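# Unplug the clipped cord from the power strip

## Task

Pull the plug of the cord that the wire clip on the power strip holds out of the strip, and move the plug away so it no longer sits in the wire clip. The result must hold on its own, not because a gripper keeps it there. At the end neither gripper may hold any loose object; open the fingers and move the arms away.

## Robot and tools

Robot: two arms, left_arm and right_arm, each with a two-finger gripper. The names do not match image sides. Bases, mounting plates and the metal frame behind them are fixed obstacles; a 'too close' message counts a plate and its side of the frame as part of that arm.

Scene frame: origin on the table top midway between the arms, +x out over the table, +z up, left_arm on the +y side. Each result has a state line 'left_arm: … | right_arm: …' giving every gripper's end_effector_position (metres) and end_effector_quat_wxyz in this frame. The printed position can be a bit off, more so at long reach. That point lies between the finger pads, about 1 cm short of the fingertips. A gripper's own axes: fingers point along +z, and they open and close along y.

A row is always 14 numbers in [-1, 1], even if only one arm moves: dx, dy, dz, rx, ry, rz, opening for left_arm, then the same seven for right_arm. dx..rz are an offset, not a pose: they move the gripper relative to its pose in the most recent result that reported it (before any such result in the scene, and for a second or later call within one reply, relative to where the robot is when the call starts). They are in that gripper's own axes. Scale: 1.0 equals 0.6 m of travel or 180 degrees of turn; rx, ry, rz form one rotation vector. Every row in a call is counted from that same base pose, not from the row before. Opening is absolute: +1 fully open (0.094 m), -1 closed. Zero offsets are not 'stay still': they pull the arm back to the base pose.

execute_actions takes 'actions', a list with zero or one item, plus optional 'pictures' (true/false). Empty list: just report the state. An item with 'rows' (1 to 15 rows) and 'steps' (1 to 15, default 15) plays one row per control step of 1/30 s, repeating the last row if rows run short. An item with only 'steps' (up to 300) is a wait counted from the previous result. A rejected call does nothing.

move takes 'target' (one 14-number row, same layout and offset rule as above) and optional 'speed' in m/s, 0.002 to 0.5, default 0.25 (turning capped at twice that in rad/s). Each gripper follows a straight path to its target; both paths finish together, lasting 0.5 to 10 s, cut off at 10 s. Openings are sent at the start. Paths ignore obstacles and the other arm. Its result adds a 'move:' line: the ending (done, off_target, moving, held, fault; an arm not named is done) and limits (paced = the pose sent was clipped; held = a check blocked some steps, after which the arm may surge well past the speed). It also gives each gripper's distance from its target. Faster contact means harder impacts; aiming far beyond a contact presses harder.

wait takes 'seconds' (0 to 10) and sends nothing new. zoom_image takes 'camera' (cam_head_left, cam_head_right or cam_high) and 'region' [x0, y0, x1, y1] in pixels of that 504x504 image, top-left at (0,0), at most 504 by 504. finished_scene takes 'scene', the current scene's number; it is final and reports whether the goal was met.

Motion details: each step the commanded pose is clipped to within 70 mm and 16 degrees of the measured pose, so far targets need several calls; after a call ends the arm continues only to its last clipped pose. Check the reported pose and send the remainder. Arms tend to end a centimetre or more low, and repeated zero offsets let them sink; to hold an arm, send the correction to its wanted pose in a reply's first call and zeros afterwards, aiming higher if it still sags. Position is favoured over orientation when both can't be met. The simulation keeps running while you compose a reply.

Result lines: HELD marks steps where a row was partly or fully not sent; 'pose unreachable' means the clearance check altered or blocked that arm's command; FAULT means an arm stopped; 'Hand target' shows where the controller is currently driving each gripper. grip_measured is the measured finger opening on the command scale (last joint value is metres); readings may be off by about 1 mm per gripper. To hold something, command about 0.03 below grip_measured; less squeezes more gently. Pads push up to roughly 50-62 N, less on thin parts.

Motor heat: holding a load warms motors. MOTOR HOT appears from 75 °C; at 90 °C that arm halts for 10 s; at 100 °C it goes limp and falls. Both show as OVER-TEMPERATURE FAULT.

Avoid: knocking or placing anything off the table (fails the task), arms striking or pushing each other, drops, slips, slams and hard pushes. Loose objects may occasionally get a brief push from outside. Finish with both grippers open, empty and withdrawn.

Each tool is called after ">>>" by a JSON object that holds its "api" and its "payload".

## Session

>>> {"api": "execute_actions", "payload": {"actions": []}}

Scene clock: 0.00 s of 4170.00 s.
left_arm: end_effector_position=(+0.1679, +0.5125, +0.1132) grip_measured=+1.000 end_effector_quat_wxyz=(-0.302, +0.262, +0.854, +0.333) | right_arm: end_effector_position=(+0.3561, -0.4714, +0.1900) grip_measured=+1.000 end_effector_quat_wxyz=(+0.254, +0.095, +0.962, -0.017)
Joint positions: left_arm=[ 0.351  1.614  0.346  0.17  -0.869  0.762  0.094] | right_arm=[-0.262  1.096  0.683  0.031 -0.129 -0.224  0.094]
Joint velocities: left_arm=[ 0.007  0.002 -0.012  0.007 -0.022 -0.11   0.   ] | right_arm=[-0.017  0.007 -0.002 -0.022  0.037  0.11   0.   ]
Motor temperatures (°C, as the motors report them): left_arm=[27 33 31 31 28 28] | right_arm=[31 36 30 26 28 26]
Hand target (left_arm): +0.166, +0.513, +0.114; -0.306, +0.262, +0.852, +0.335
Hand target (right_arm): +0.357, -0.471, +0.191; +0.255, +0.094, +0.962, -0.017

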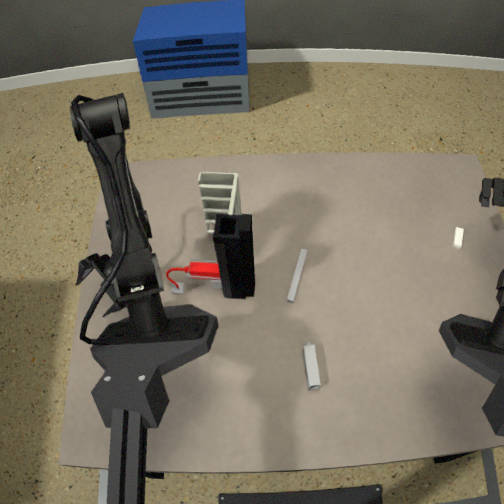

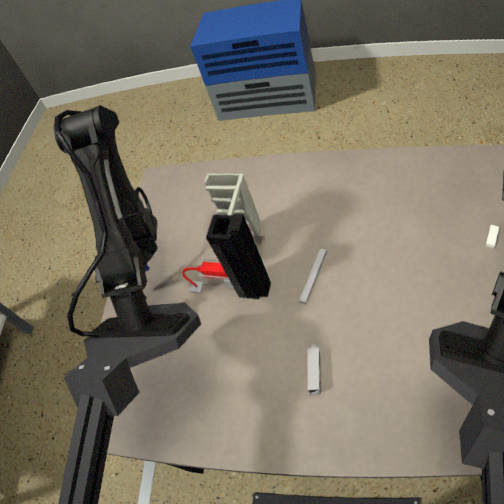

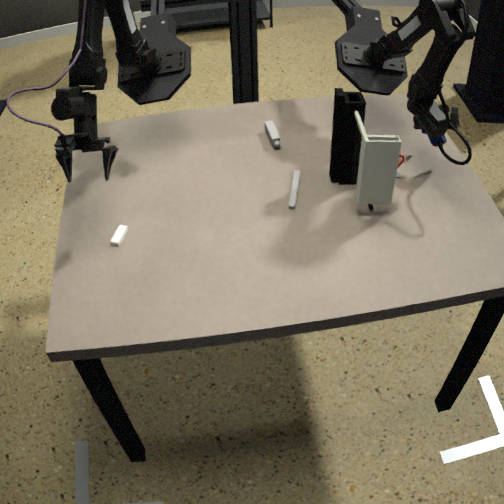

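>>> {"api": "zoom_image", "payload": {"camera": "cam_head_left", "region": [150, 160, 280, 310]}}

>>> {"api": "zoom_image", "payload": {"camera": "cam_head_left", "region": [160, 245, 235, 305]}}

>>> {"api": "zoom_image", "payload": {"camera": "cam_head_right", "region": [175, 245, 250, 305]}}

>>> {"api": "zoom_image", "payload": {"camera": "cam_high", "region": [320, 80, 450, 220]}}

Region (150, 160, 280, 310) of cam_head_left's 504x504 image, scaled by 3.360, with more detail than that image has; it fills the left 437 columns of this view, and the rest is white.

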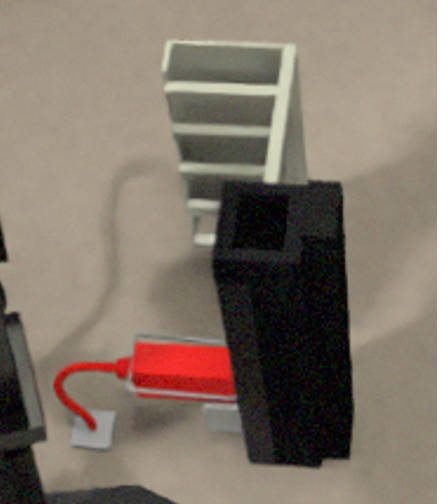

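Region (160, 245, 235, 305) of cam_head_left's 504x504 image, scaled by 6.720, with more detail than that image has; it fills the top 403 rows of this view, and the rest is white.

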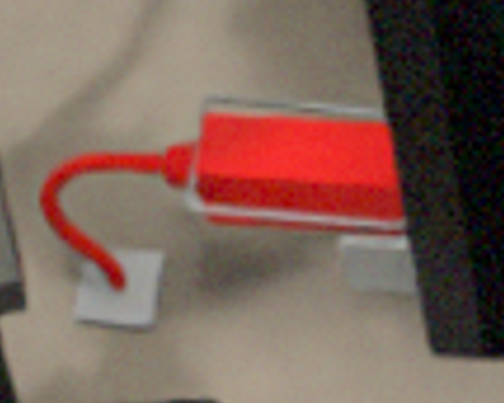

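Region (175, 245, 250, 305) of cam_head_right's 504x504 image, scaled by 6.720, with more detail than that image has; it fills the top 403 rows of this view, and the rest is white.

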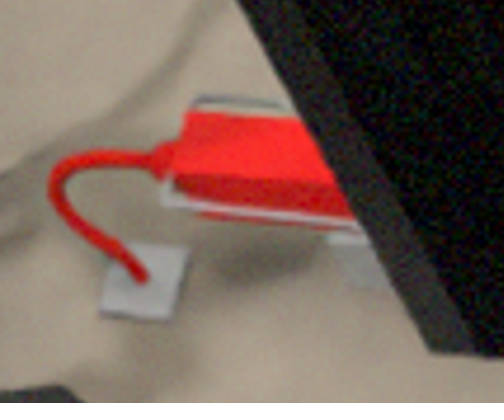

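Region (320, 80, 450, 220) of cam_high's 504x504 image, scaled by 3.600, with more detail than that image has; it fills the left 468 columns of this view, and the rest is white.

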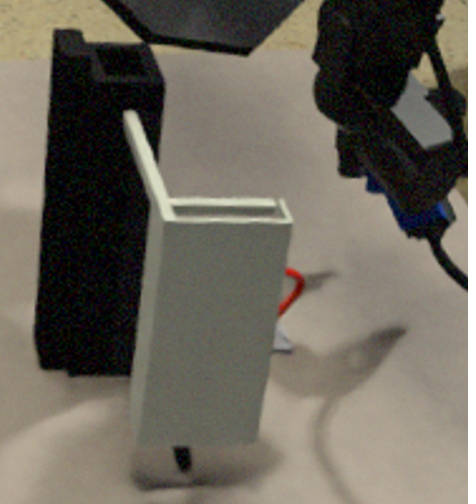

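>>> {"api": "move", "payload": {"target": [-0.096,-0.0298,-0.2907,0.578,0.149,-0.414,0.45, 0,0,0,0,0,0,1], "speed": 0.3}}

>>> {"api": "zoom_image", "payload": {"camera": "cam_head_left", "region": [110, 190, 240, 310]}}

>>> {"api": "zoom_image", "payload": {"camera": "cam_head_right", "region": [120, 190, 250, 310]}}

>>> {"api": "zoom_image", "payload": {"camera": "cam_high", "region": [340, 70, 480, 210]}}

Scene clock: 48.87 s of 4170.00 s.
left_arm: end_effector_position=(+0.2566, +0.3606, +0.1676) grip_measured=+0.452 end_effector_quat_wxyz=(-0.316, -0.606, +0.679, -0.268) | right_arm: end_effector_position=(+0.3561, -0.4714, +0.1900) grip_measured=+1.000 end_effector_quat_wxyz=(+0.254, +0.095, +0.962, -0.017)
Joint positions: left_arm=[ 0.783  1.591  0.872 -1.072  0.814 -0.359  0.068] | right_arm=[-0.262  1.096  0.683  0.031 -0.129 -0.224  0.094]
Joint velocities: left_arm=[-0.007  0.022  0.012 -0.007  0.051 -0.051 -0.   ] | right_arm=[-0.002  0.007 -0.002  0.007  0.037 -0.022  0.   ]
Motor temperatures (°C, as the motors report them): left_arm=[27 35 31 30 28 28] | right_arm=[31 39 32 28 28 26]
Hand target (left_arm): +0.254, +0.359, +0.168; -0.311, -0.615, +0.673, -0.270
Hand target (right_arm): +0.356, -0.471, +0.190; +0.254, +0.095, +0.962, -0.017
Off the commanded pose (left_arm): 0.003 m, 2 deg.
Off the commanded pose (right_arm): 0.000 m, 0 deg.
After step 90, 41.47 s passed at rest.
move: done

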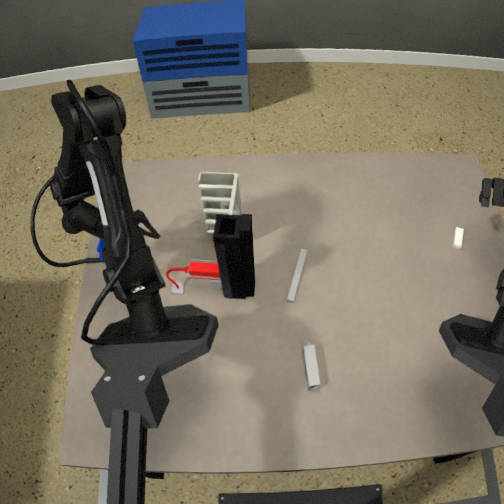

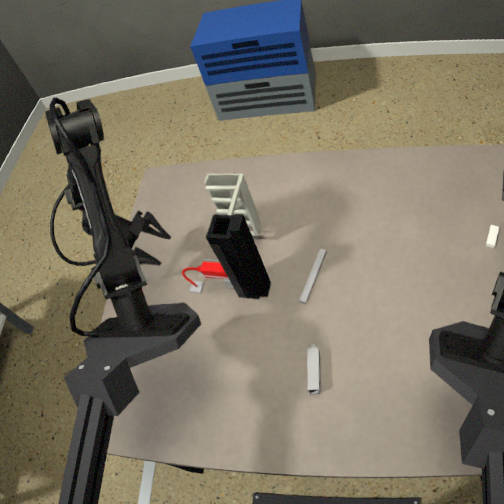

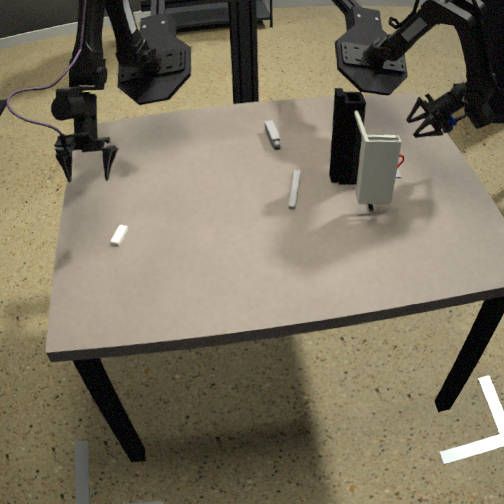

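Region (110, 190, 240, 310) of cam_head_left's 504x504 image, scaled by 3.877, with more detail than that image has; it fills the top 465 rows of this view, and the rest is white.

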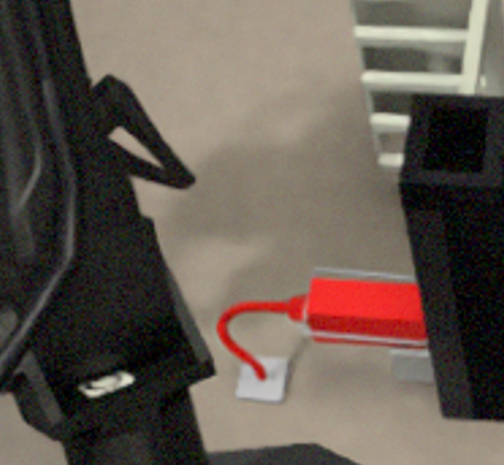

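Region (120, 190, 250, 310) of cam_head_right's 504x504 image, scaled by 3.877, with more detail than that image has; it fills the top 465 rows of this view, and the rest is white.

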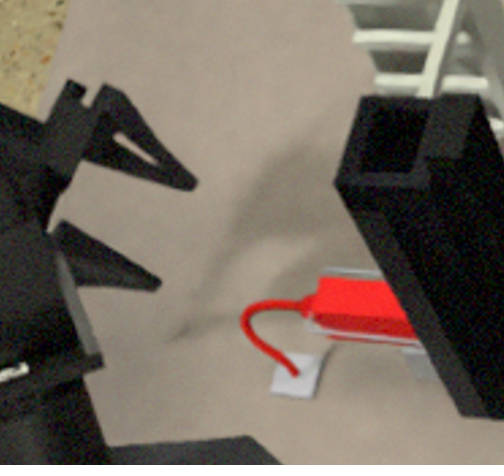

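Region (340, 70, 480, 210) of cam_high's 504x504 image, scaled by 3.600, with more detail than that image has.

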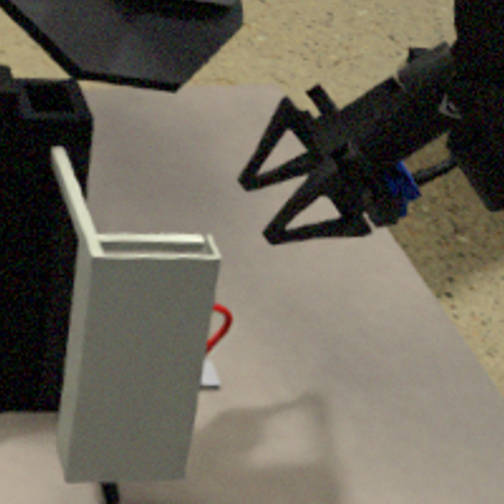

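>>> {"api": "move", "payload": {"target": [-0.0037,-0.0087,0.195,0.008,0,0,0.7, 0,0,0,0,0,0,1], "speed": 0.1}}

>>> {"api": "zoom_image", "payload": {"camera": "cam_head_left", "region": [150, 220, 240, 305]}}

>>> {"api": "zoom_image", "payload": {"camera": "cam_head_right", "region": [160, 220, 250, 305]}}

Scene clock: 72.83 s of 4170.00 s.
left_arm: end_effector_position=(+0.2629, +0.2812, +0.0912) grip_measured=+0.698 end_effector_quat_wxyz=(-0.292, -0.608, +0.683, -0.282) | right_arm: end_effector_position=(+0.3561, -0.4714, +0.1900) grip_measured=+1.000 end_effector_quat_wxyz=(+0.254, +0.095, +0.962, -0.017)
Joint positions: left_arm=[ 0.422  1.684  0.627 -0.268  0.837 -0.919  0.08 ] | right_arm=[-0.262  1.096  0.683  0.031 -0.129 -0.224  0.094]
Joint velocities: left_arm=[-0.037  0.002 -0.007 -0.022  0.037 -0.022 -0.   ] | right_arm=[ 0.007 -0.022 -0.002 -0.007 -0.037 -0.007  0.   ]
Motor temperatures (°C, as the motors report them): left_arm=[28 37 31 31 28 28] | right_arm=[30 39 32 29 28 26]
Hand target (left_arm): +0.250, +0.275, +0.090; -0.307, -0.611, +0.676, -0.275
Hand target (right_arm): +0.356, -0.471, +0.190; +0.254, +0.095, +0.962, -0.017
Off the commanded pose (left_arm): 0.015 m, 2 deg.
Off the commanded pose (right_arm): 0.000 m, 0 deg.
After step 90, 19.13 s passed at rest.
move: off_target (left_arm)

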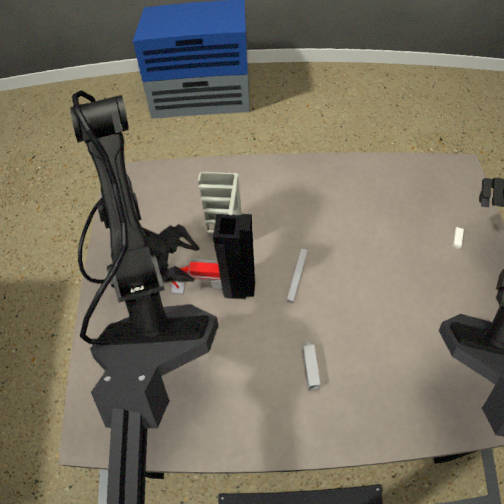

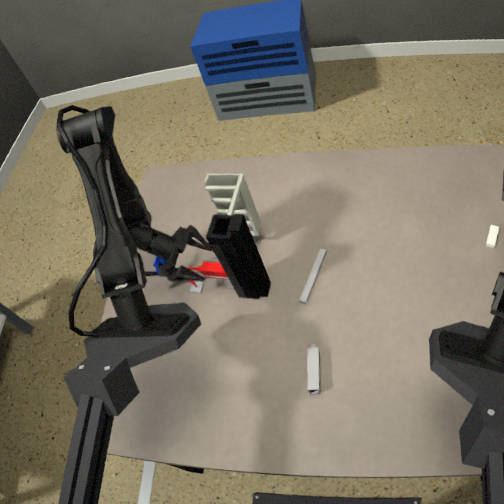

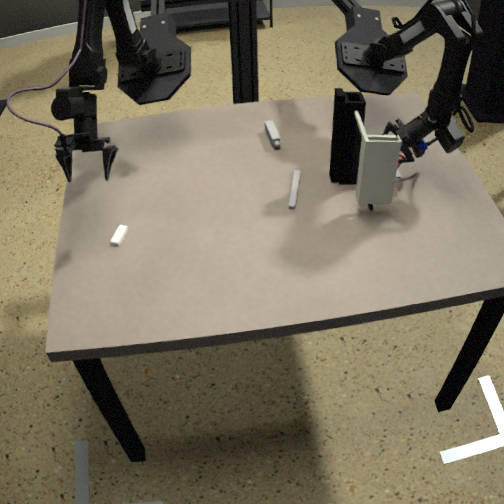

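Region (150, 220, 240, 305) of cam_head_left's 504x504 image, scaled by 5.600, with more detail than that image has.

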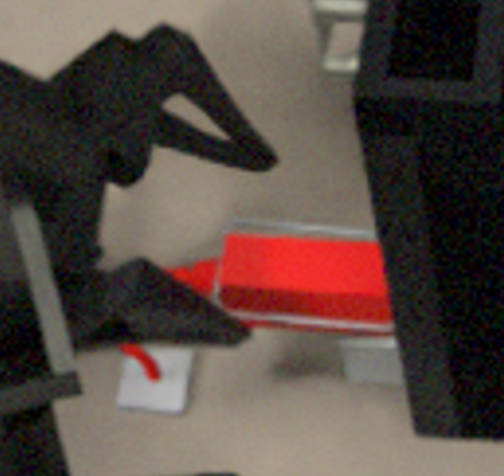

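Region (160, 220, 250, 305) of cam_head_right's 504x504 image, scaled by 5.600, with more detail than that image has.

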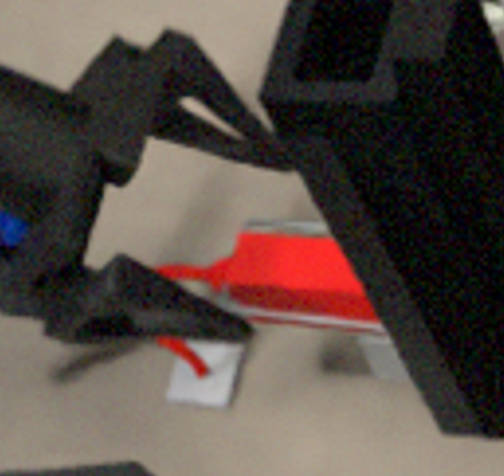

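>>> {"api": "move", "payload": {"target": [0.0107,0.042,0.0227,-0.010,0,-0.009,0.45, 0,0,0,0,0,0,1], "speed": 0.05}}

>>> {"api": "zoom_image", "payload": {"camera": "cam_head_left", "region": [150, 220, 240, 305]}}

Scene clock: 84.00 s of 4170.00 s.
left_arm: end_effector_position=(+0.2498, +0.2758, +0.0882) grip_measured=+0.452 end_effector_quat_wxyz=(-0.290, -0.609, +0.685, -0.275) | right_arm: end_effector_position=(+0.3561, -0.4714, +0.1900) grip_measured=+1.000 end_effector_quat_wxyz=(+0.254, +0.095, +0.962, -0.017)
Joint positions: left_arm=[ 0.409  1.684  0.569 -0.194  0.82  -0.942  0.068] | right_arm=[-0.262  1.096  0.683  0.031 -0.129 -0.224  0.094]
Joint velocities: left_arm=[-0.017 -0.012  0.002  0.081 -0.066 -0.022 -0.001] | right_arm=[-0.002 -0.012  0.012  0.022  0.066  0.022  0.   ]
Motor temperatures (°C, as the motors report them): left_arm=[27 36 31 30 28 28] | right_arm=[30 39 32 29 28 26]
Hand target (left_arm): +0.237, +0.270, +0.087; -0.305, -0.612, +0.679, -0.267
Hand target (right_arm): +0.356, -0.471, +0.190; +0.254, +0.095, +0.962, -0.017
Off the commanded pose (left_arm): 0.015 m, 2 deg.
Off the commanded pose (right_arm): 0.000 m, 0 deg.
After step 90, 7.30 s passed at rest.
move: off_target (left_arm)

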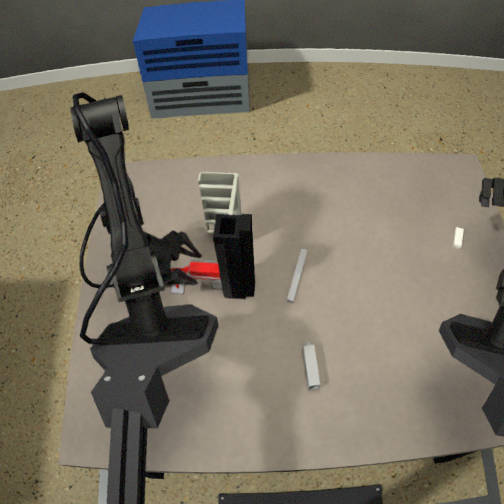

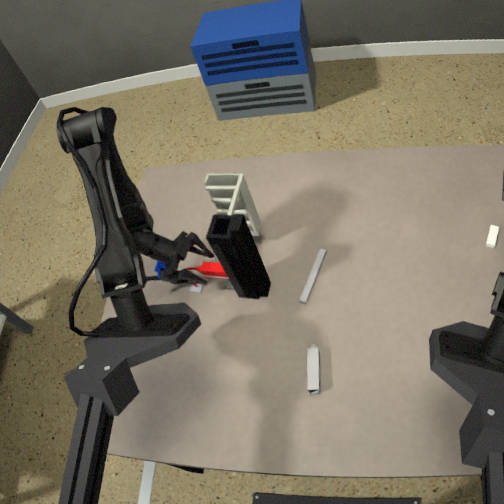

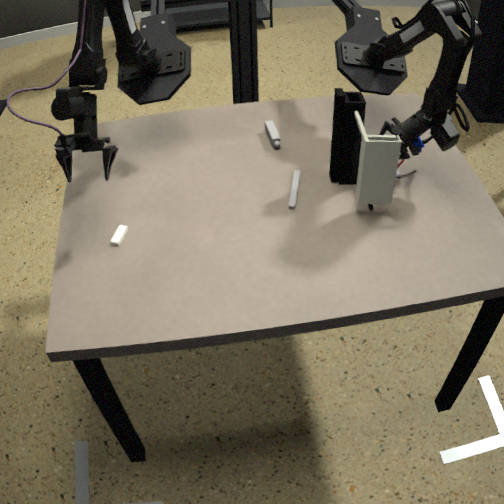

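Region (150, 220, 240, 305) of cam_head_left's 504x504 image, scaled by 5.600, with more detail than that image has.

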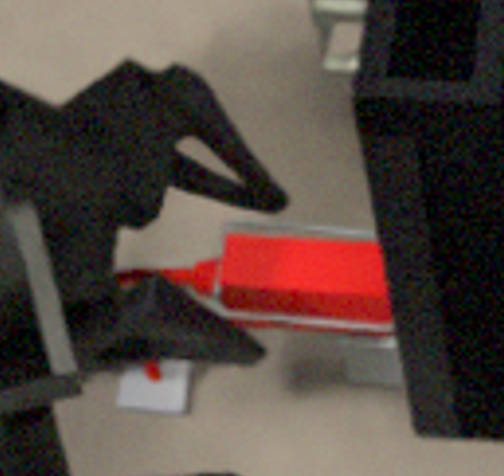

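>>> {"api": "execute_actions", "payload": {"actions": [{"rows": [[0.003,0.0205,0.013,-0.008,0,-0.007,0.38, 0,0,0,0,0,0,1],[0.002,0.0205,0.016,-0.008,0,-0.007,0.30, 0,0,0,0,0,0,1],[0.001,0.0205,0.019,-0.008,0,-0.007,0.22, 0,0,0,0,0,0,1],[0,0.0205,0.0213,-0.008,0,-0.007,0.15, 0,0,0,0,0,0,1],[0,0.0205,0.0213,-0.008,0,-0.007,0.10, 0,0,0,0,0,0,1],[0,0.0205,0.0213,-0.008,0,-0.007,0.08, 0,0,0,0,0,0,1]], "steps": 12}]}}

>>> {"api": "zoom_image", "payload": {"camera": "cam_head_left", "region": [160, 230, 235, 300]}}

>>> {"api": "zoom_image", "payload": {"camera": "cam_head_right", "region": [170, 230, 245, 300]}}

Scene clock: 91.50 s of 4170.00 s.
left_arm: end_effector_position=(+0.2514, +0.2743, +0.0812) grip_measured=+0.082 end_effector_quat_wxyz=(-0.285, -0.609, +0.688, -0.273) | right_arm: end_effector_position=(+0.3561, -0.4714, +0.1900) grip_measured=+1.000 end_effector_quat_wxyz=(+0.254, +0.095, +0.962, -0.017)
Joint positions: left_arm=[ 0.393  1.706  0.569 -0.144  0.805 -0.966  0.051] | right_arm=[-0.262  1.096  0.683  0.031 -0.129 -0.224  0.094]
Joint velocities: left_arm=[ 0.012 -0.012 -0.002  0.022  0.037 -0.051 -0.001] | right_arm=[ 0.007  0.002 -0.007 -0.007 -0.022 -0.037  0.   ]
Motor temperatures (°C, as the motors report them): left_arm=[27 36 31 30 28 28] | right_arm=[30 39 32 29 28 26]
Hand target (left_arm): +0.237, +0.268, +0.080; -0.301, -0.613, +0.682, -0.263
Hand target (right_arm): +0.356, -0.471, +0.190; +0.254, +0.095, +0.962, -0.017
Off the commanded pose (left_arm): 0.016 m, 2 deg.
Off the commanded pose (right_arm): 0.000 m, 0 deg.
Steps of this call (steps 1 to 90: nothing new was sent; then 4.10 s passed at rest; steps 91 to 102: all 12 steps of this action). Readings (end_effector_position):
91: left_arm (+0.2509, +0.2763, +0.0873) | right_arm (+0.3561, -0.4714, +0.1900)
92: left_arm (+0.2512, +0.2765, +0.0868) | right_arm (+0.3561, -0.4714, +0.1900)
94: left_arm (+0.2519, +0.2757, +0.0853) | right_arm (+0.3561, -0.4714, +0.1900)
98: left_arm (+0.2507, +0.2737, +0.0823) | right_arm (+0.3561, -0.4714, +0.1900)
102: the state above

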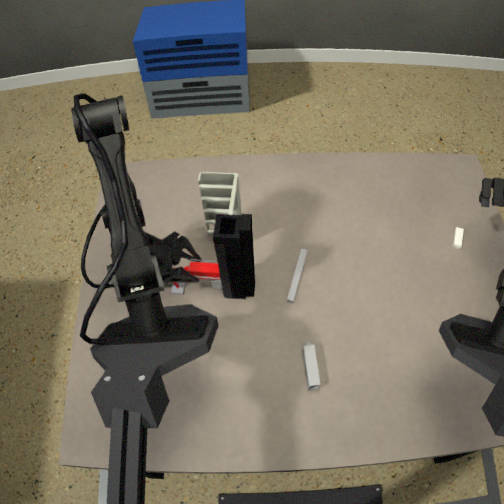

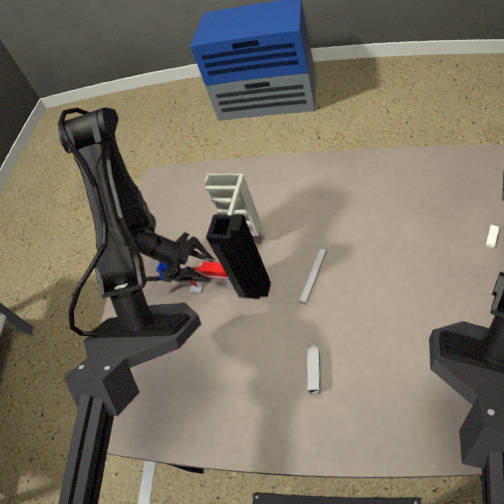

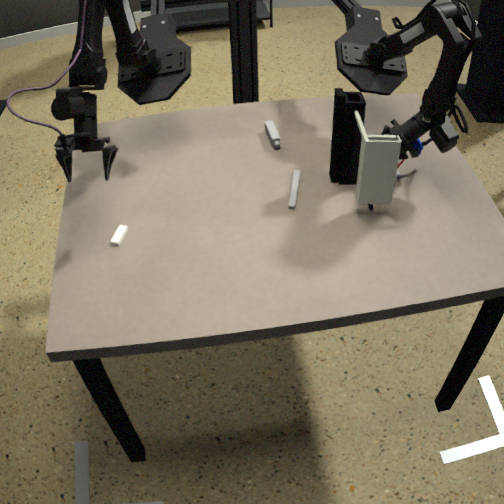

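Region (160, 230, 235, 300) of cam_head_left's 504x504 image, scaled by 6.720, with more detail than that image has; it fills the top 470 rows of this view, and the rest is white.

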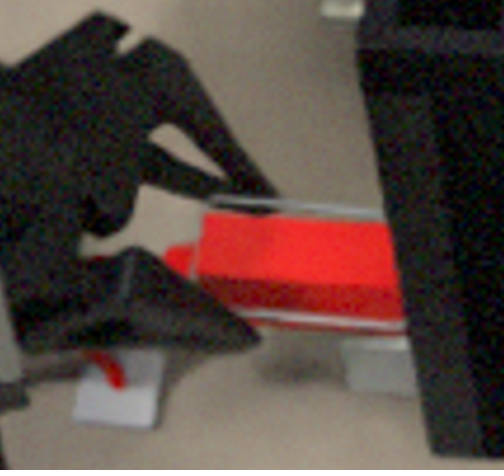

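Region (170, 230, 245, 300) of cam_head_right's 504x504 image, scaled by 6.720, with more detail than that image has; it fills the top 470 rows of this view, and the rest is white.

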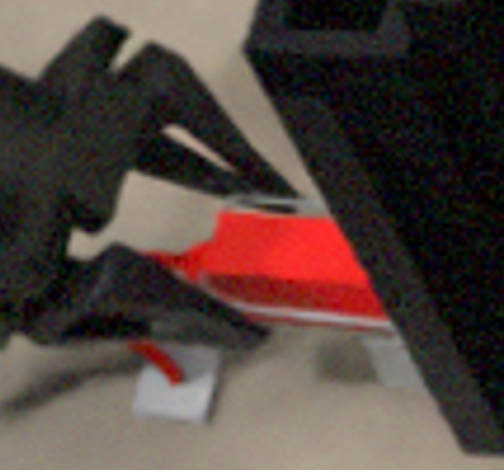

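>>> {"api": "execute_actions", "payload": {"actions": [{"rows": [[0.006,0.024,0.009,-0.008,0,-0.007,0.06, 0,0,0,0,0,0,1],[0.006,0.024,0.009,-0.008,0,-0.007,0.04, 0,0,0,0,0,0,1],[0.006,0.024,0.009,-0.008,0,-0.007,0.02, 0,0,0,0,0,0,1],[0.006,0.024,0.009,-0.008,0,-0.007,0.0, 0,0,0,0,0,0,1],[0.006,0.024,0.009,-0.008,0,-0.007,-0.015, 0,0,0,0,0,0,1],[0.006,0.024,0.009,-0.008,0,-0.007,-0.03, 0,0,0,0,0,0,1],[0.006,0.024,0.009,-0.008,0,-0.007,-0.045, 0,0,0,0,0,0,1],[0.006,0.024,0.009,-0.008,0,-0.007,-0.06, 0,0,0,0,0,0,1],[0.006,0.024,0.009,-0.008,0,-0.007,-0.075, 0,0,0,0,0,0,1],[0.006,0.024,0.009,-0.008,0,-0.007,-0.09, 0,0,0,0,0,0,1]], "steps": 14}], "pictures": false}}

Scene clock: 97.77 s of 4170.00 s.
left_arm: end_effector_position=(+0.2531, +0.2756, +0.0796) grip_measured=-0.051 end_effector_quat_wxyz=(-0.279, -0.609, +0.691, -0.272) | right_arm: end_effector_position=(+0.3561, -0.4714, +0.1900) grip_measured=+1.000 end_effector_quat_wxyz=(+0.254, +0.095, +0.962, -0.017)
Joint positions: left_arm=[ 0.393  1.706  0.569 -0.131  0.799 -0.97   0.045] | right_arm=[-0.262  1.096  0.683  0.031 -0.129 -0.224  0.094]
Joint velocities: left_arm=[ 0.007  0.007  0.007 -0.022  0.125  0.051 -0.001] | right_arm=[-0.017 -0.017 -0.007  0.022  0.037 -0.051  0.   ]
Motor temperatures (°C, as the motors report them): left_arm=[27 36 31 30 28 28] | right_arm=[30 39 33 29 28 26]
Hand target (left_arm): +0.237, +0.270, +0.080; -0.295, -0.612, +0.685, -0.261
Hand target (right_arm): +0.356, -0.471, +0.190; +0.254, +0.095, +0.962, -0.017
Off the commanded pose (left_arm): 0.018 m, 2 deg.
Off the commanded pose (right_arm): 0.000 m, 0 deg.
Steps of this call (steps 1 to 90: nothing new was sent; then 2.80 s passed at rest; steps 91 to 104: all 14 steps of this action). Readings (end_effector_position):
91: left_arm (+0.2524, +0.2749, +0.0804) | right_arm (+0.3561, -0.4714, +0.1900)
92: left_arm (+0.2524, +0.2752, +0.0802) | right_arm (+0.3561, -0.4714, +0.1900)
94: left_arm (+0.2526, +0.2755, +0.0798) | right_arm (+0.3561, -0.4714, +0.1900)
98: left_arm (+0.2530, +0.2756, +0.0796) | right_arm (+0.3561, -0.4714, +0.1900)
104: the state above

>>> {"api": "move", "payload": {"target": [0.0805,0.0055,-0.0372,0,0,0,-0.07, 0,0,0,0,0,0,1], "speed": 0.04}}

>>> {"api": "zoom_image", "payload": {"camera": "cam_head_left", "region": [155, 220, 240, 300]}}

Scene clock: 108.50 s of 4170.00 s.
left_arm: end_effector_position=(+0.2523, +0.2634, +0.1153) grip_measured=-0.051 end_effector_quat_wxyz=(-0.261, -0.601, +0.708, -0.263) | right_arm: end_effector_position=(+0.3561, -0.4714, +0.1900) grip_measured=+1.000 end_effector_quat_wxyz=(+0.254, +0.095, +0.962, -0.017)
Joint positions: left_arm=[ 0.328  1.462  0.473 -0.193  0.741 -1.038  0.045] | right_arm=[-0.262  1.096  0.683  0.031 -0.129 -0.224  0.094]
Joint velocities: left_arm=[ 0.012  0.002 -0.002  0.022 -0.081  0.066  0.   ] | right_arm=[-0.002  0.007 -0.007  0.037  0.037 -0.007  0.   ]
Motor temperatures (°C, as the motors report them): left_arm=[27 36 31 30 28 28] | right_arm=[30 39 33 29 28 26]
Hand target (left_arm): +0.246, +0.259, +0.127; -0.279, -0.609, +0.691, -0.272
Hand target (right_arm): +0.356, -0.471, +0.190; +0.254, +0.095, +0.962, -0.017
Off the commanded pose (left_arm): 0.016 m, 3 deg.
Off the commanded pose (right_arm): 0.000 m, 0 deg.
After step 90, 6.17 s passed at rest.
move: off_target (left_arm)

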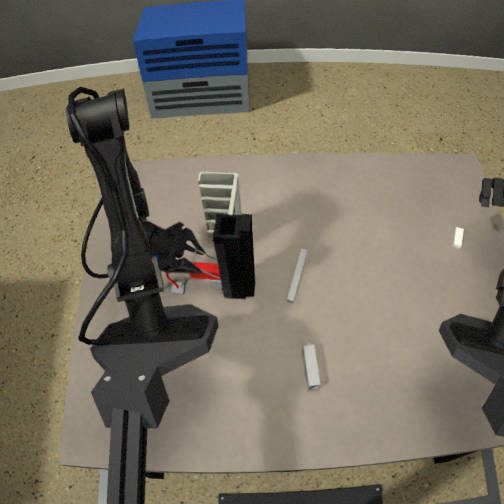

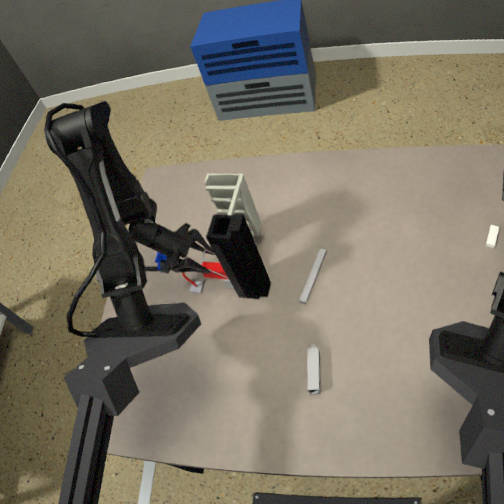

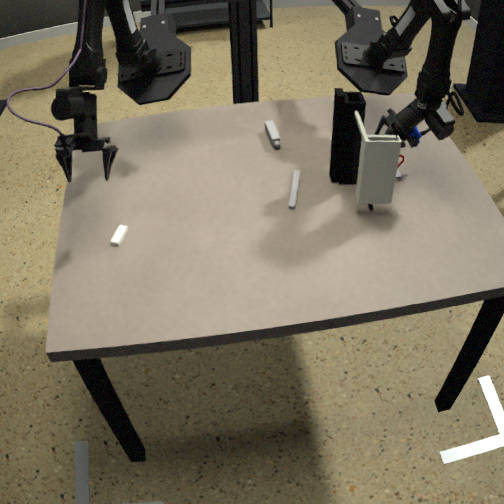

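Region (155, 220, 240, 300) of cam_head_left's 504x504 image, scaled by 5.929, with more detail than that image has; it fills the top 474 rows of this view, and the rest is white.

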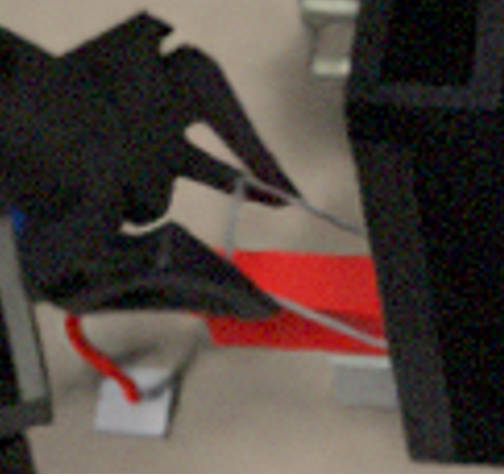

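>>> {"api": "move", "payload": {"target": [0.0652,0.0023,-0.003,-0.006,-0.04,-0.021,-0.07, 0,0,0,0,0,0,1], "speed": 0.04}}

>>> {"api": "zoom_image", "payload": {"camera": "cam_head_left", "region": [155, 220, 240, 300]}}

Scene clock: 118.07 s of 4170.00 s.
left_arm: end_effector_position=(+0.2519, +0.2528, +0.1269) grip_measured=-0.051 end_effector_quat_wxyz=(-0.192, -0.626, +0.733, -0.186) | right_arm: end_effector_position=(+0.3561, -0.4714, +0.1900) grip_measured=+1.000 end_effector_quat_wxyz=(+0.254, +0.095, +0.962, -0.017)
Joint positions: left_arm=[ 0.103  1.214  0.373 -0.141  0.421 -1.325  0.045] | right_arm=[-0.262  1.096  0.683  0.031 -0.129 -0.224  0.094]
Joint velocities: left_arm=[-0.012 -0.027 -0.012  0.022 -0.125 -0.022  0.001] | right_arm=[-0.007 -0.002  0.002 -0.051 -0.051 -0.037  0.   ]
Motor temperatures (°C, as the motors report them): left_arm=[27 37 31 30 29 28] | right_arm=[30 39 33 30 28 26]
Hand target (left_arm): +0.246, +0.238, +0.141; -0.229, -0.637, +0.706, -0.208
Hand target (right_arm): +0.356, -0.471, +0.190; +0.254, +0.095, +0.962, -0.017
Off the commanded pose (left_arm): 0.024 m, 6 deg.
Off the commanded pose (right_arm): 0.000 m, 0 deg.
After step 90, 4.50 s passed at rest.
move: off_target (left_arm)

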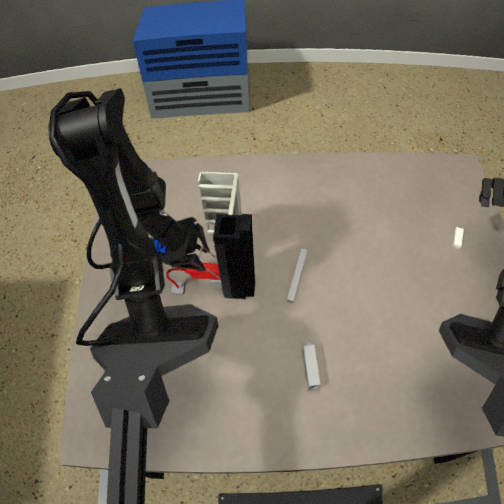

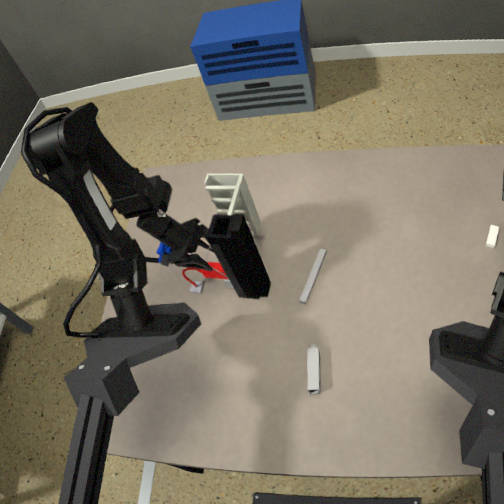

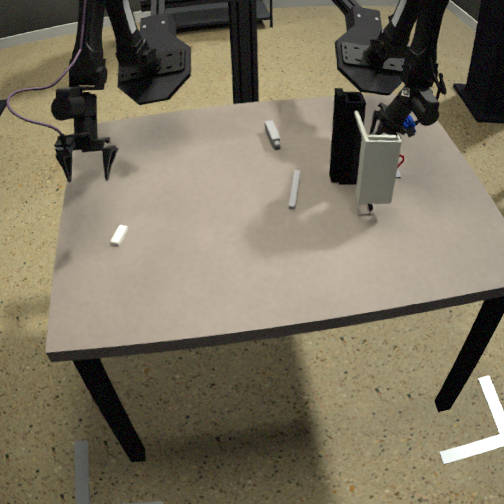

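Region (155, 220, 240, 300) of cam_head_left's 504x504 image, scaled by 5.929, with more detail than that image has; it fills the top 474 rows of this view, and the rest is white.

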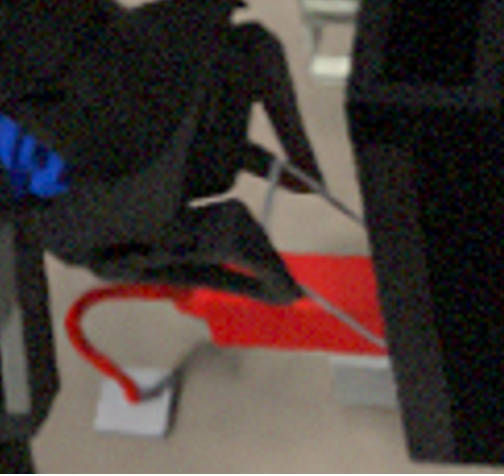

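>>> {"api": "execute_actions", "payload": {"actions": [{"rows": [[0.022,0.004,-0.004,0,0.02,0,-0.07, 0,0,0,0,0,0,1],[0.015,0.003,-0.003,0,0.014,0,-0.07, 0,0,0,0,0,0,1],[0.009,0.002,-0.002,0,0.008,0,-0.07, 0,0,0,0,0,0,1],[0.004,0,0,0,0.003,0,-0.065, 0,0,0,0,0,0,1],[0.004,0,0,0,0.003,0,-0.055, 0,0,0,0,0,0,1],[0.004,0,0,0,0.003,0,-0.04, 0,0,0,0,0,0,1],[0.004,0,0,0,0.003,0,0.0, 0,0,0,0,0,0,1],[0.004,0,0,0,0.003,0,0.15, 0,0,0,0,0,0,1],[0.004,0,0,0,0.003,0,0.35, 0,0,0,0,0,0,1],[0.004,0,0,0,0.003,0,0.55, 0,0,0,0,0,0,1],[0.004,0,0,0,0.003,0,0.7, 0,0,0,0,0,0,1]], "steps": 15}]}}

>>> {"api": "zoom_image", "payload": {"camera": "cam_head_left", "region": [155, 220, 240, 300]}}

Scene clock: 129.20 s of 4170.00 s.
left_arm: end_effector_position=(+0.2521, +0.2535, +0.1264) grip_measured=+0.697 end_effector_quat_wxyz=(-0.189, -0.624, +0.736, -0.185) | right_arm: end_effector_position=(+0.3561, -0.4714, +0.1900) grip_measured=+1.000 end_effector_quat_wxyz=(+0.254, +0.095, +0.962, -0.017)
Joint positions: left_arm=[ 0.102  1.213  0.373 -0.14   0.415 -1.319  0.08 ] | right_arm=[-0.262  1.096  0.683  0.031 -0.129 -0.224  0.094]
Joint velocities: left_arm=[-0.002 -0.007  0.017 -0.007 -0.007  0.022 -0.   ] | right_arm=[-0.007  0.007  0.022  0.022 -0.081  0.095  0.   ]
Motor temperatures (°C, as the motors report them): left_arm=[27 38 31 30 29 29] | right_arm=[30 39 33 30 28 26]
Hand target (left_arm): +0.252, +0.251, +0.128; -0.195, -0.625, +0.732, -0.189
Hand target (right_arm): +0.356, -0.471, +0.190; +0.254, +0.095, +0.962, -0.017
Off the commanded pose (left_arm): 0.003 m, 1 deg.
Off the commanded pose (right_arm): 0.000 m, 0 deg.
Steps of this call (steps 1 to 90: nothing new was sent; then 7.63 s passed at rest; steps 91 to 105: all 15 steps of this action). Readings (end_effector_position):
91: left_arm (+0.2521, +0.2529, +0.1267) | right_arm (+0.3561, -0.4714, +0.1900)
92: left_arm (+0.2522, +0.2532, +0.1266) | right_arm (+0.3561, -0.4714, +0.1900)
94: left_arm (+0.2525, +0.2538, +0.1262) | right_arm (+0.3561, -0.4714, +0.1900)
98: left_arm (+0.2518, +0.2538, +0.1262) | right_arm (+0.3561, -0.4714, +0.1900)
105: the state above

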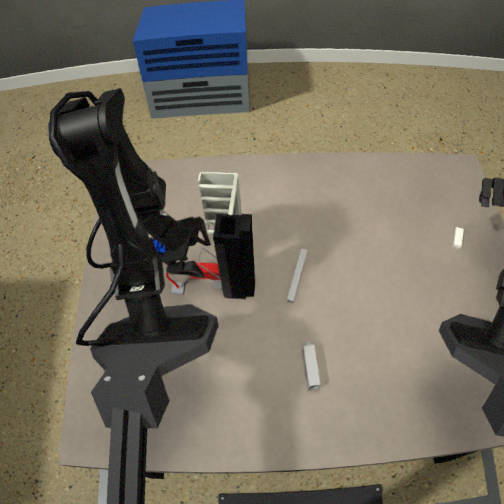

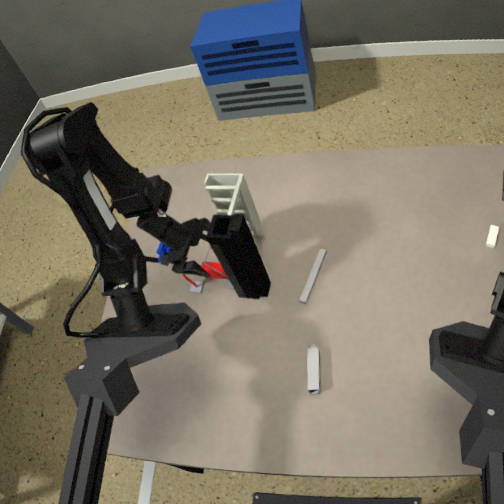

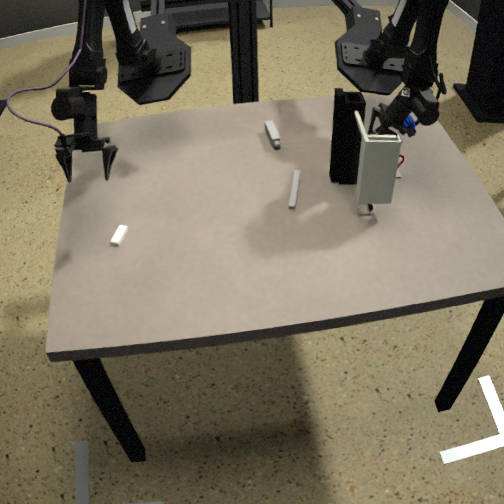

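Region (155, 220, 240, 300) of cam_head_left's 504x504 image, scaled by 5.929, with more detail than that image has; it fills the top 474 rows of this view, and the rest is white.

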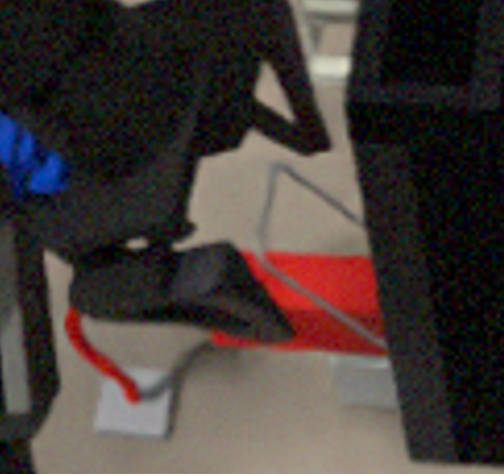

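>>> {"api": "move", "payload": {"target": [-0.0417,-0.0025,0.059,0.001,0.1024,-0.0196,0.7, 0,0,0,0,0,0,1], "speed": 0.12}}

>>> {"api": "zoom_image", "payload": {"camera": "cam_head_left", "region": [155, 220, 240, 300]}}

Scene clock: 140.57 s of 4170.00 s.
left_arm: end_effector_position=(+0.2501, +0.2536, +0.0863) grip_measured=+0.698 end_effector_quat_wxyz=(-0.310, -0.608, +0.680, -0.269) | right_arm: end_effector_position=(+0.3561, -0.4714, +0.1900) grip_measured=+1.000 end_effector_quat_wxyz=(+0.254, +0.095, +0.962, -0.017)
Joint positions: left_arm=[ 0.318  1.698  0.562 -0.135  0.798 -1.05   0.08 ] | right_arm=[-0.262  1.096  0.683  0.031 -0.129 -0.224  0.094]
Joint velocities: left_arm=[-0.002  0.017  0.027 -0.007 -0.095  0.051  0.001] | right_arm=[-0.002  0.007 -0.002  0.081 -0.095 -0.081  0.   ]
Motor temperatures (°C, as the motors report them): left_arm=[27 36 31 29 29 28] | right_arm=[30 39 33 30 28 26]
Hand target (left_arm): +0.255, +0.255, +0.084; -0.311, -0.608, +0.676, -0.276
Hand target (right_arm): +0.356, -0.471, +0.190; +0.254, +0.095, +0.962, -0.017
Off the commanded pose (left_arm): 0.007 m, 1 deg.
Off the commanded pose (right_arm): 0.000 m, 0 deg.
After step 90, 6.53 s passed at rest.
move: done

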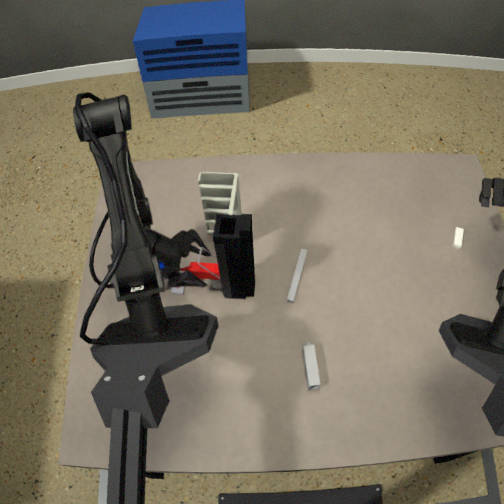

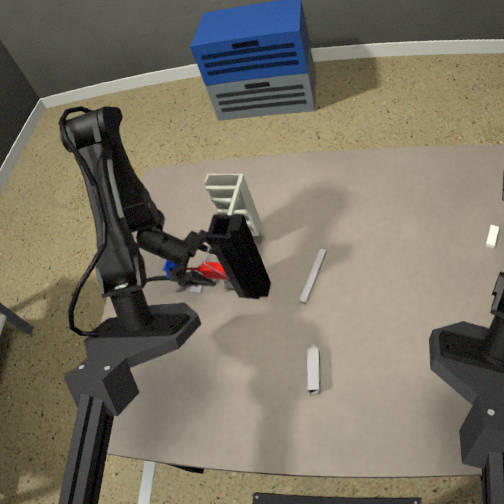

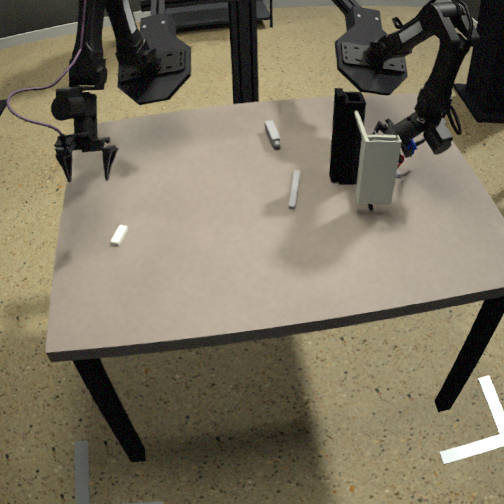

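Region (155, 220, 240, 300) of cam_head_left's 504x504 image, scaled by 5.929, with more detail than that image has; it fills the top 474 rows of this view, and the rest is white.

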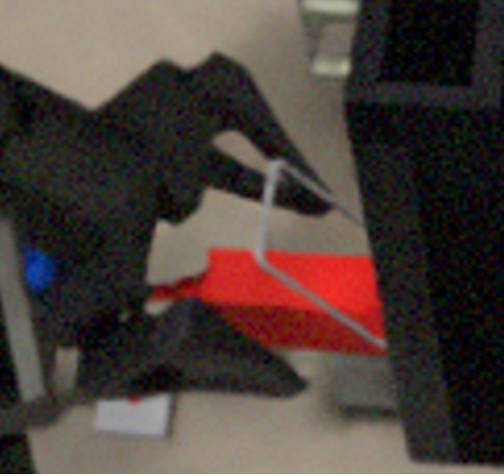

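>>> {"api": "execute_actions", "payload": {"actions": [{"rows": [[-0.007,-0.0095,0.002,0,0,0,0.6, 0,0,0,0,0,0,1],[-0.010,-0.0095,0.004,0,0,0,0.5, 0,0,0,0,0,0,1],[-0.013,-0.0095,0.005,0,0,0,0.4, 0,0,0,0,0,0,1],[-0.015,-0.0095,0.0065,0,0,0,0.3, 0,0,0,0,0,0,1],[-0.0177,-0.0095,0.0075,0,0,0,0.2, 0,0,0,0,0,0,1],[-0.0177,-0.0095,0.0075,0,0,0,0.1, 0,0,0,0,0,0,1],[-0.0177,-0.0095,0.0075,0,0,0,0.0, 0,0,0,0,0,0,1],[-0.0177,-0.0095,0.0075,0,0,0,-0.1, 0,0,0,0,0,0,1],[-0.0177,-0.0095,0.0075,0,0,0,-0.2, 0,0,0,0,0,0,1],[-0.0177,-0.0095,0.0075,0,0,0,-0.28, 0,0,0,0,0,0,1]], "steps": 14}]}}

>>> {"api": "zoom_image", "payload": {"camera": "cam_head_left", "region": [155, 220, 240, 300]}}

>>> {"api": "zoom_image", "payload": {"camera": "cam_head_right", "region": [165, 220, 250, 300]}}

Scene clock: 150.27 s of 4170.00 s.
left_arm: end_effector_position=(+0.2489, +0.2531, +0.0813) grip_measured=-0.278 end_effector_quat_wxyz=(-0.317, -0.609, +0.677, -0.267) | right_arm: end_effector_position=(+0.3561, -0.4714, +0.1900) grip_measured=+1.000 end_effector_quat_wxyz=(+0.254, +0.095, +0.962, -0.017)
Joint positions: left_arm=[ 0.318  1.732  0.58  -0.136  0.8   -1.047  0.034] | right_arm=[-0.262  1.096  0.683  0.031 -0.129 -0.224  0.094]
Joint velocities: left_arm=[-0.002  0.002 -0.007 -0.007 -0.022  0.007 -0.001] | right_arm=[-0.012 -0.007  0.002 -0.022  0.007 -0.066  0.   ]
Motor temperatures (°C, as the motors report them): left_arm=[27 36 31 29 29 28] | right_arm=[30 39 33 30 28 26]
Hand target (left_arm): +0.256, +0.257, +0.076; -0.309, -0.608, +0.680, -0.269
Hand target (right_arm): +0.356, -0.471, +0.190; +0.254, +0.095, +0.962, -0.017
Off the commanded pose (left_arm): 0.010 m, 1 deg.
Off the commanded pose (right_arm): 0.000 m, 0 deg.
Steps of this call (steps 1 to 90: nothing new was sent; then 6.23 s passed at rest; steps 91 to 104: all 14 steps of this action). Readings (end_effector_position):
91: left_arm (+0.2498, +0.2532, +0.0868) | right_arm (+0.3561, -0.4714, +0.1900)
92: left_arm (+0.2498, +0.2532, +0.0868) | right_arm (+0.3561, -0.4714, +0.1900)
94: left_arm (+0.2498, +0.2532, +0.0856) | right_arm (+0.3561, -0.4714, +0.1900)
98: left_arm (+0.2493, +0.2532, +0.0815) | right_arm (+0.3561, -0.4714, +0.1900)
104: the state above

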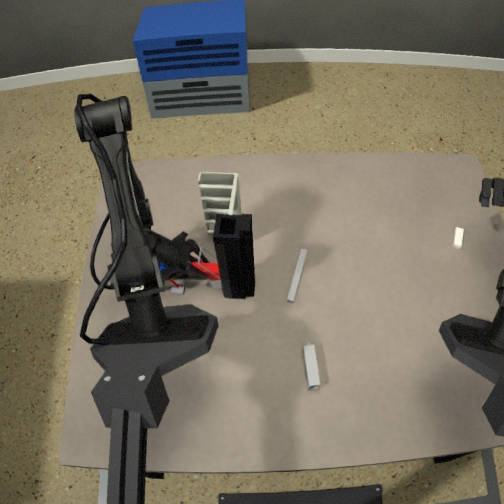

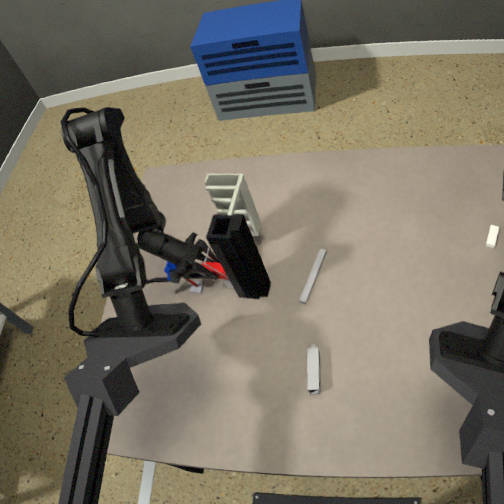

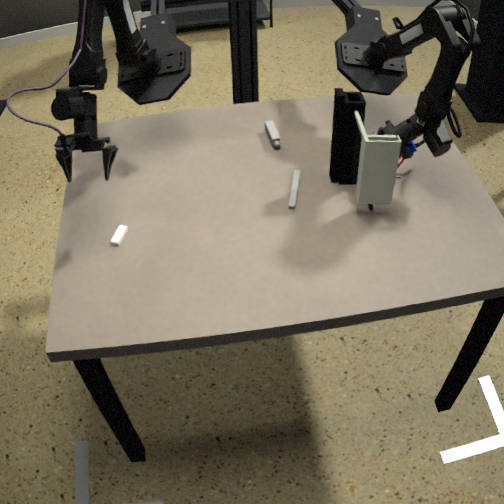

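Region (155, 220, 240, 300) of cam_head_left's 504x504 image, scaled by 5.929, with more detail than that image has; it fills the top 474 rows of this view, and the rest is white.

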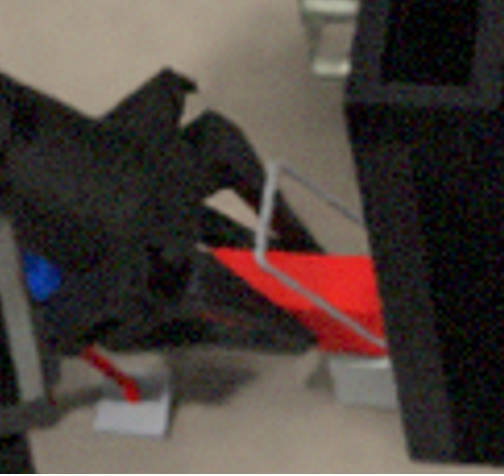

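Region (165, 220, 250, 300) of cam_head_right's 504x504 image, scaled by 5.929, with more detail than that image has; it fills the top 474 rows of this view, and the rest is white.

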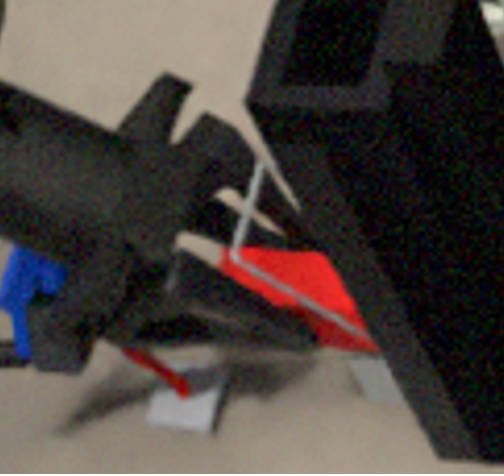

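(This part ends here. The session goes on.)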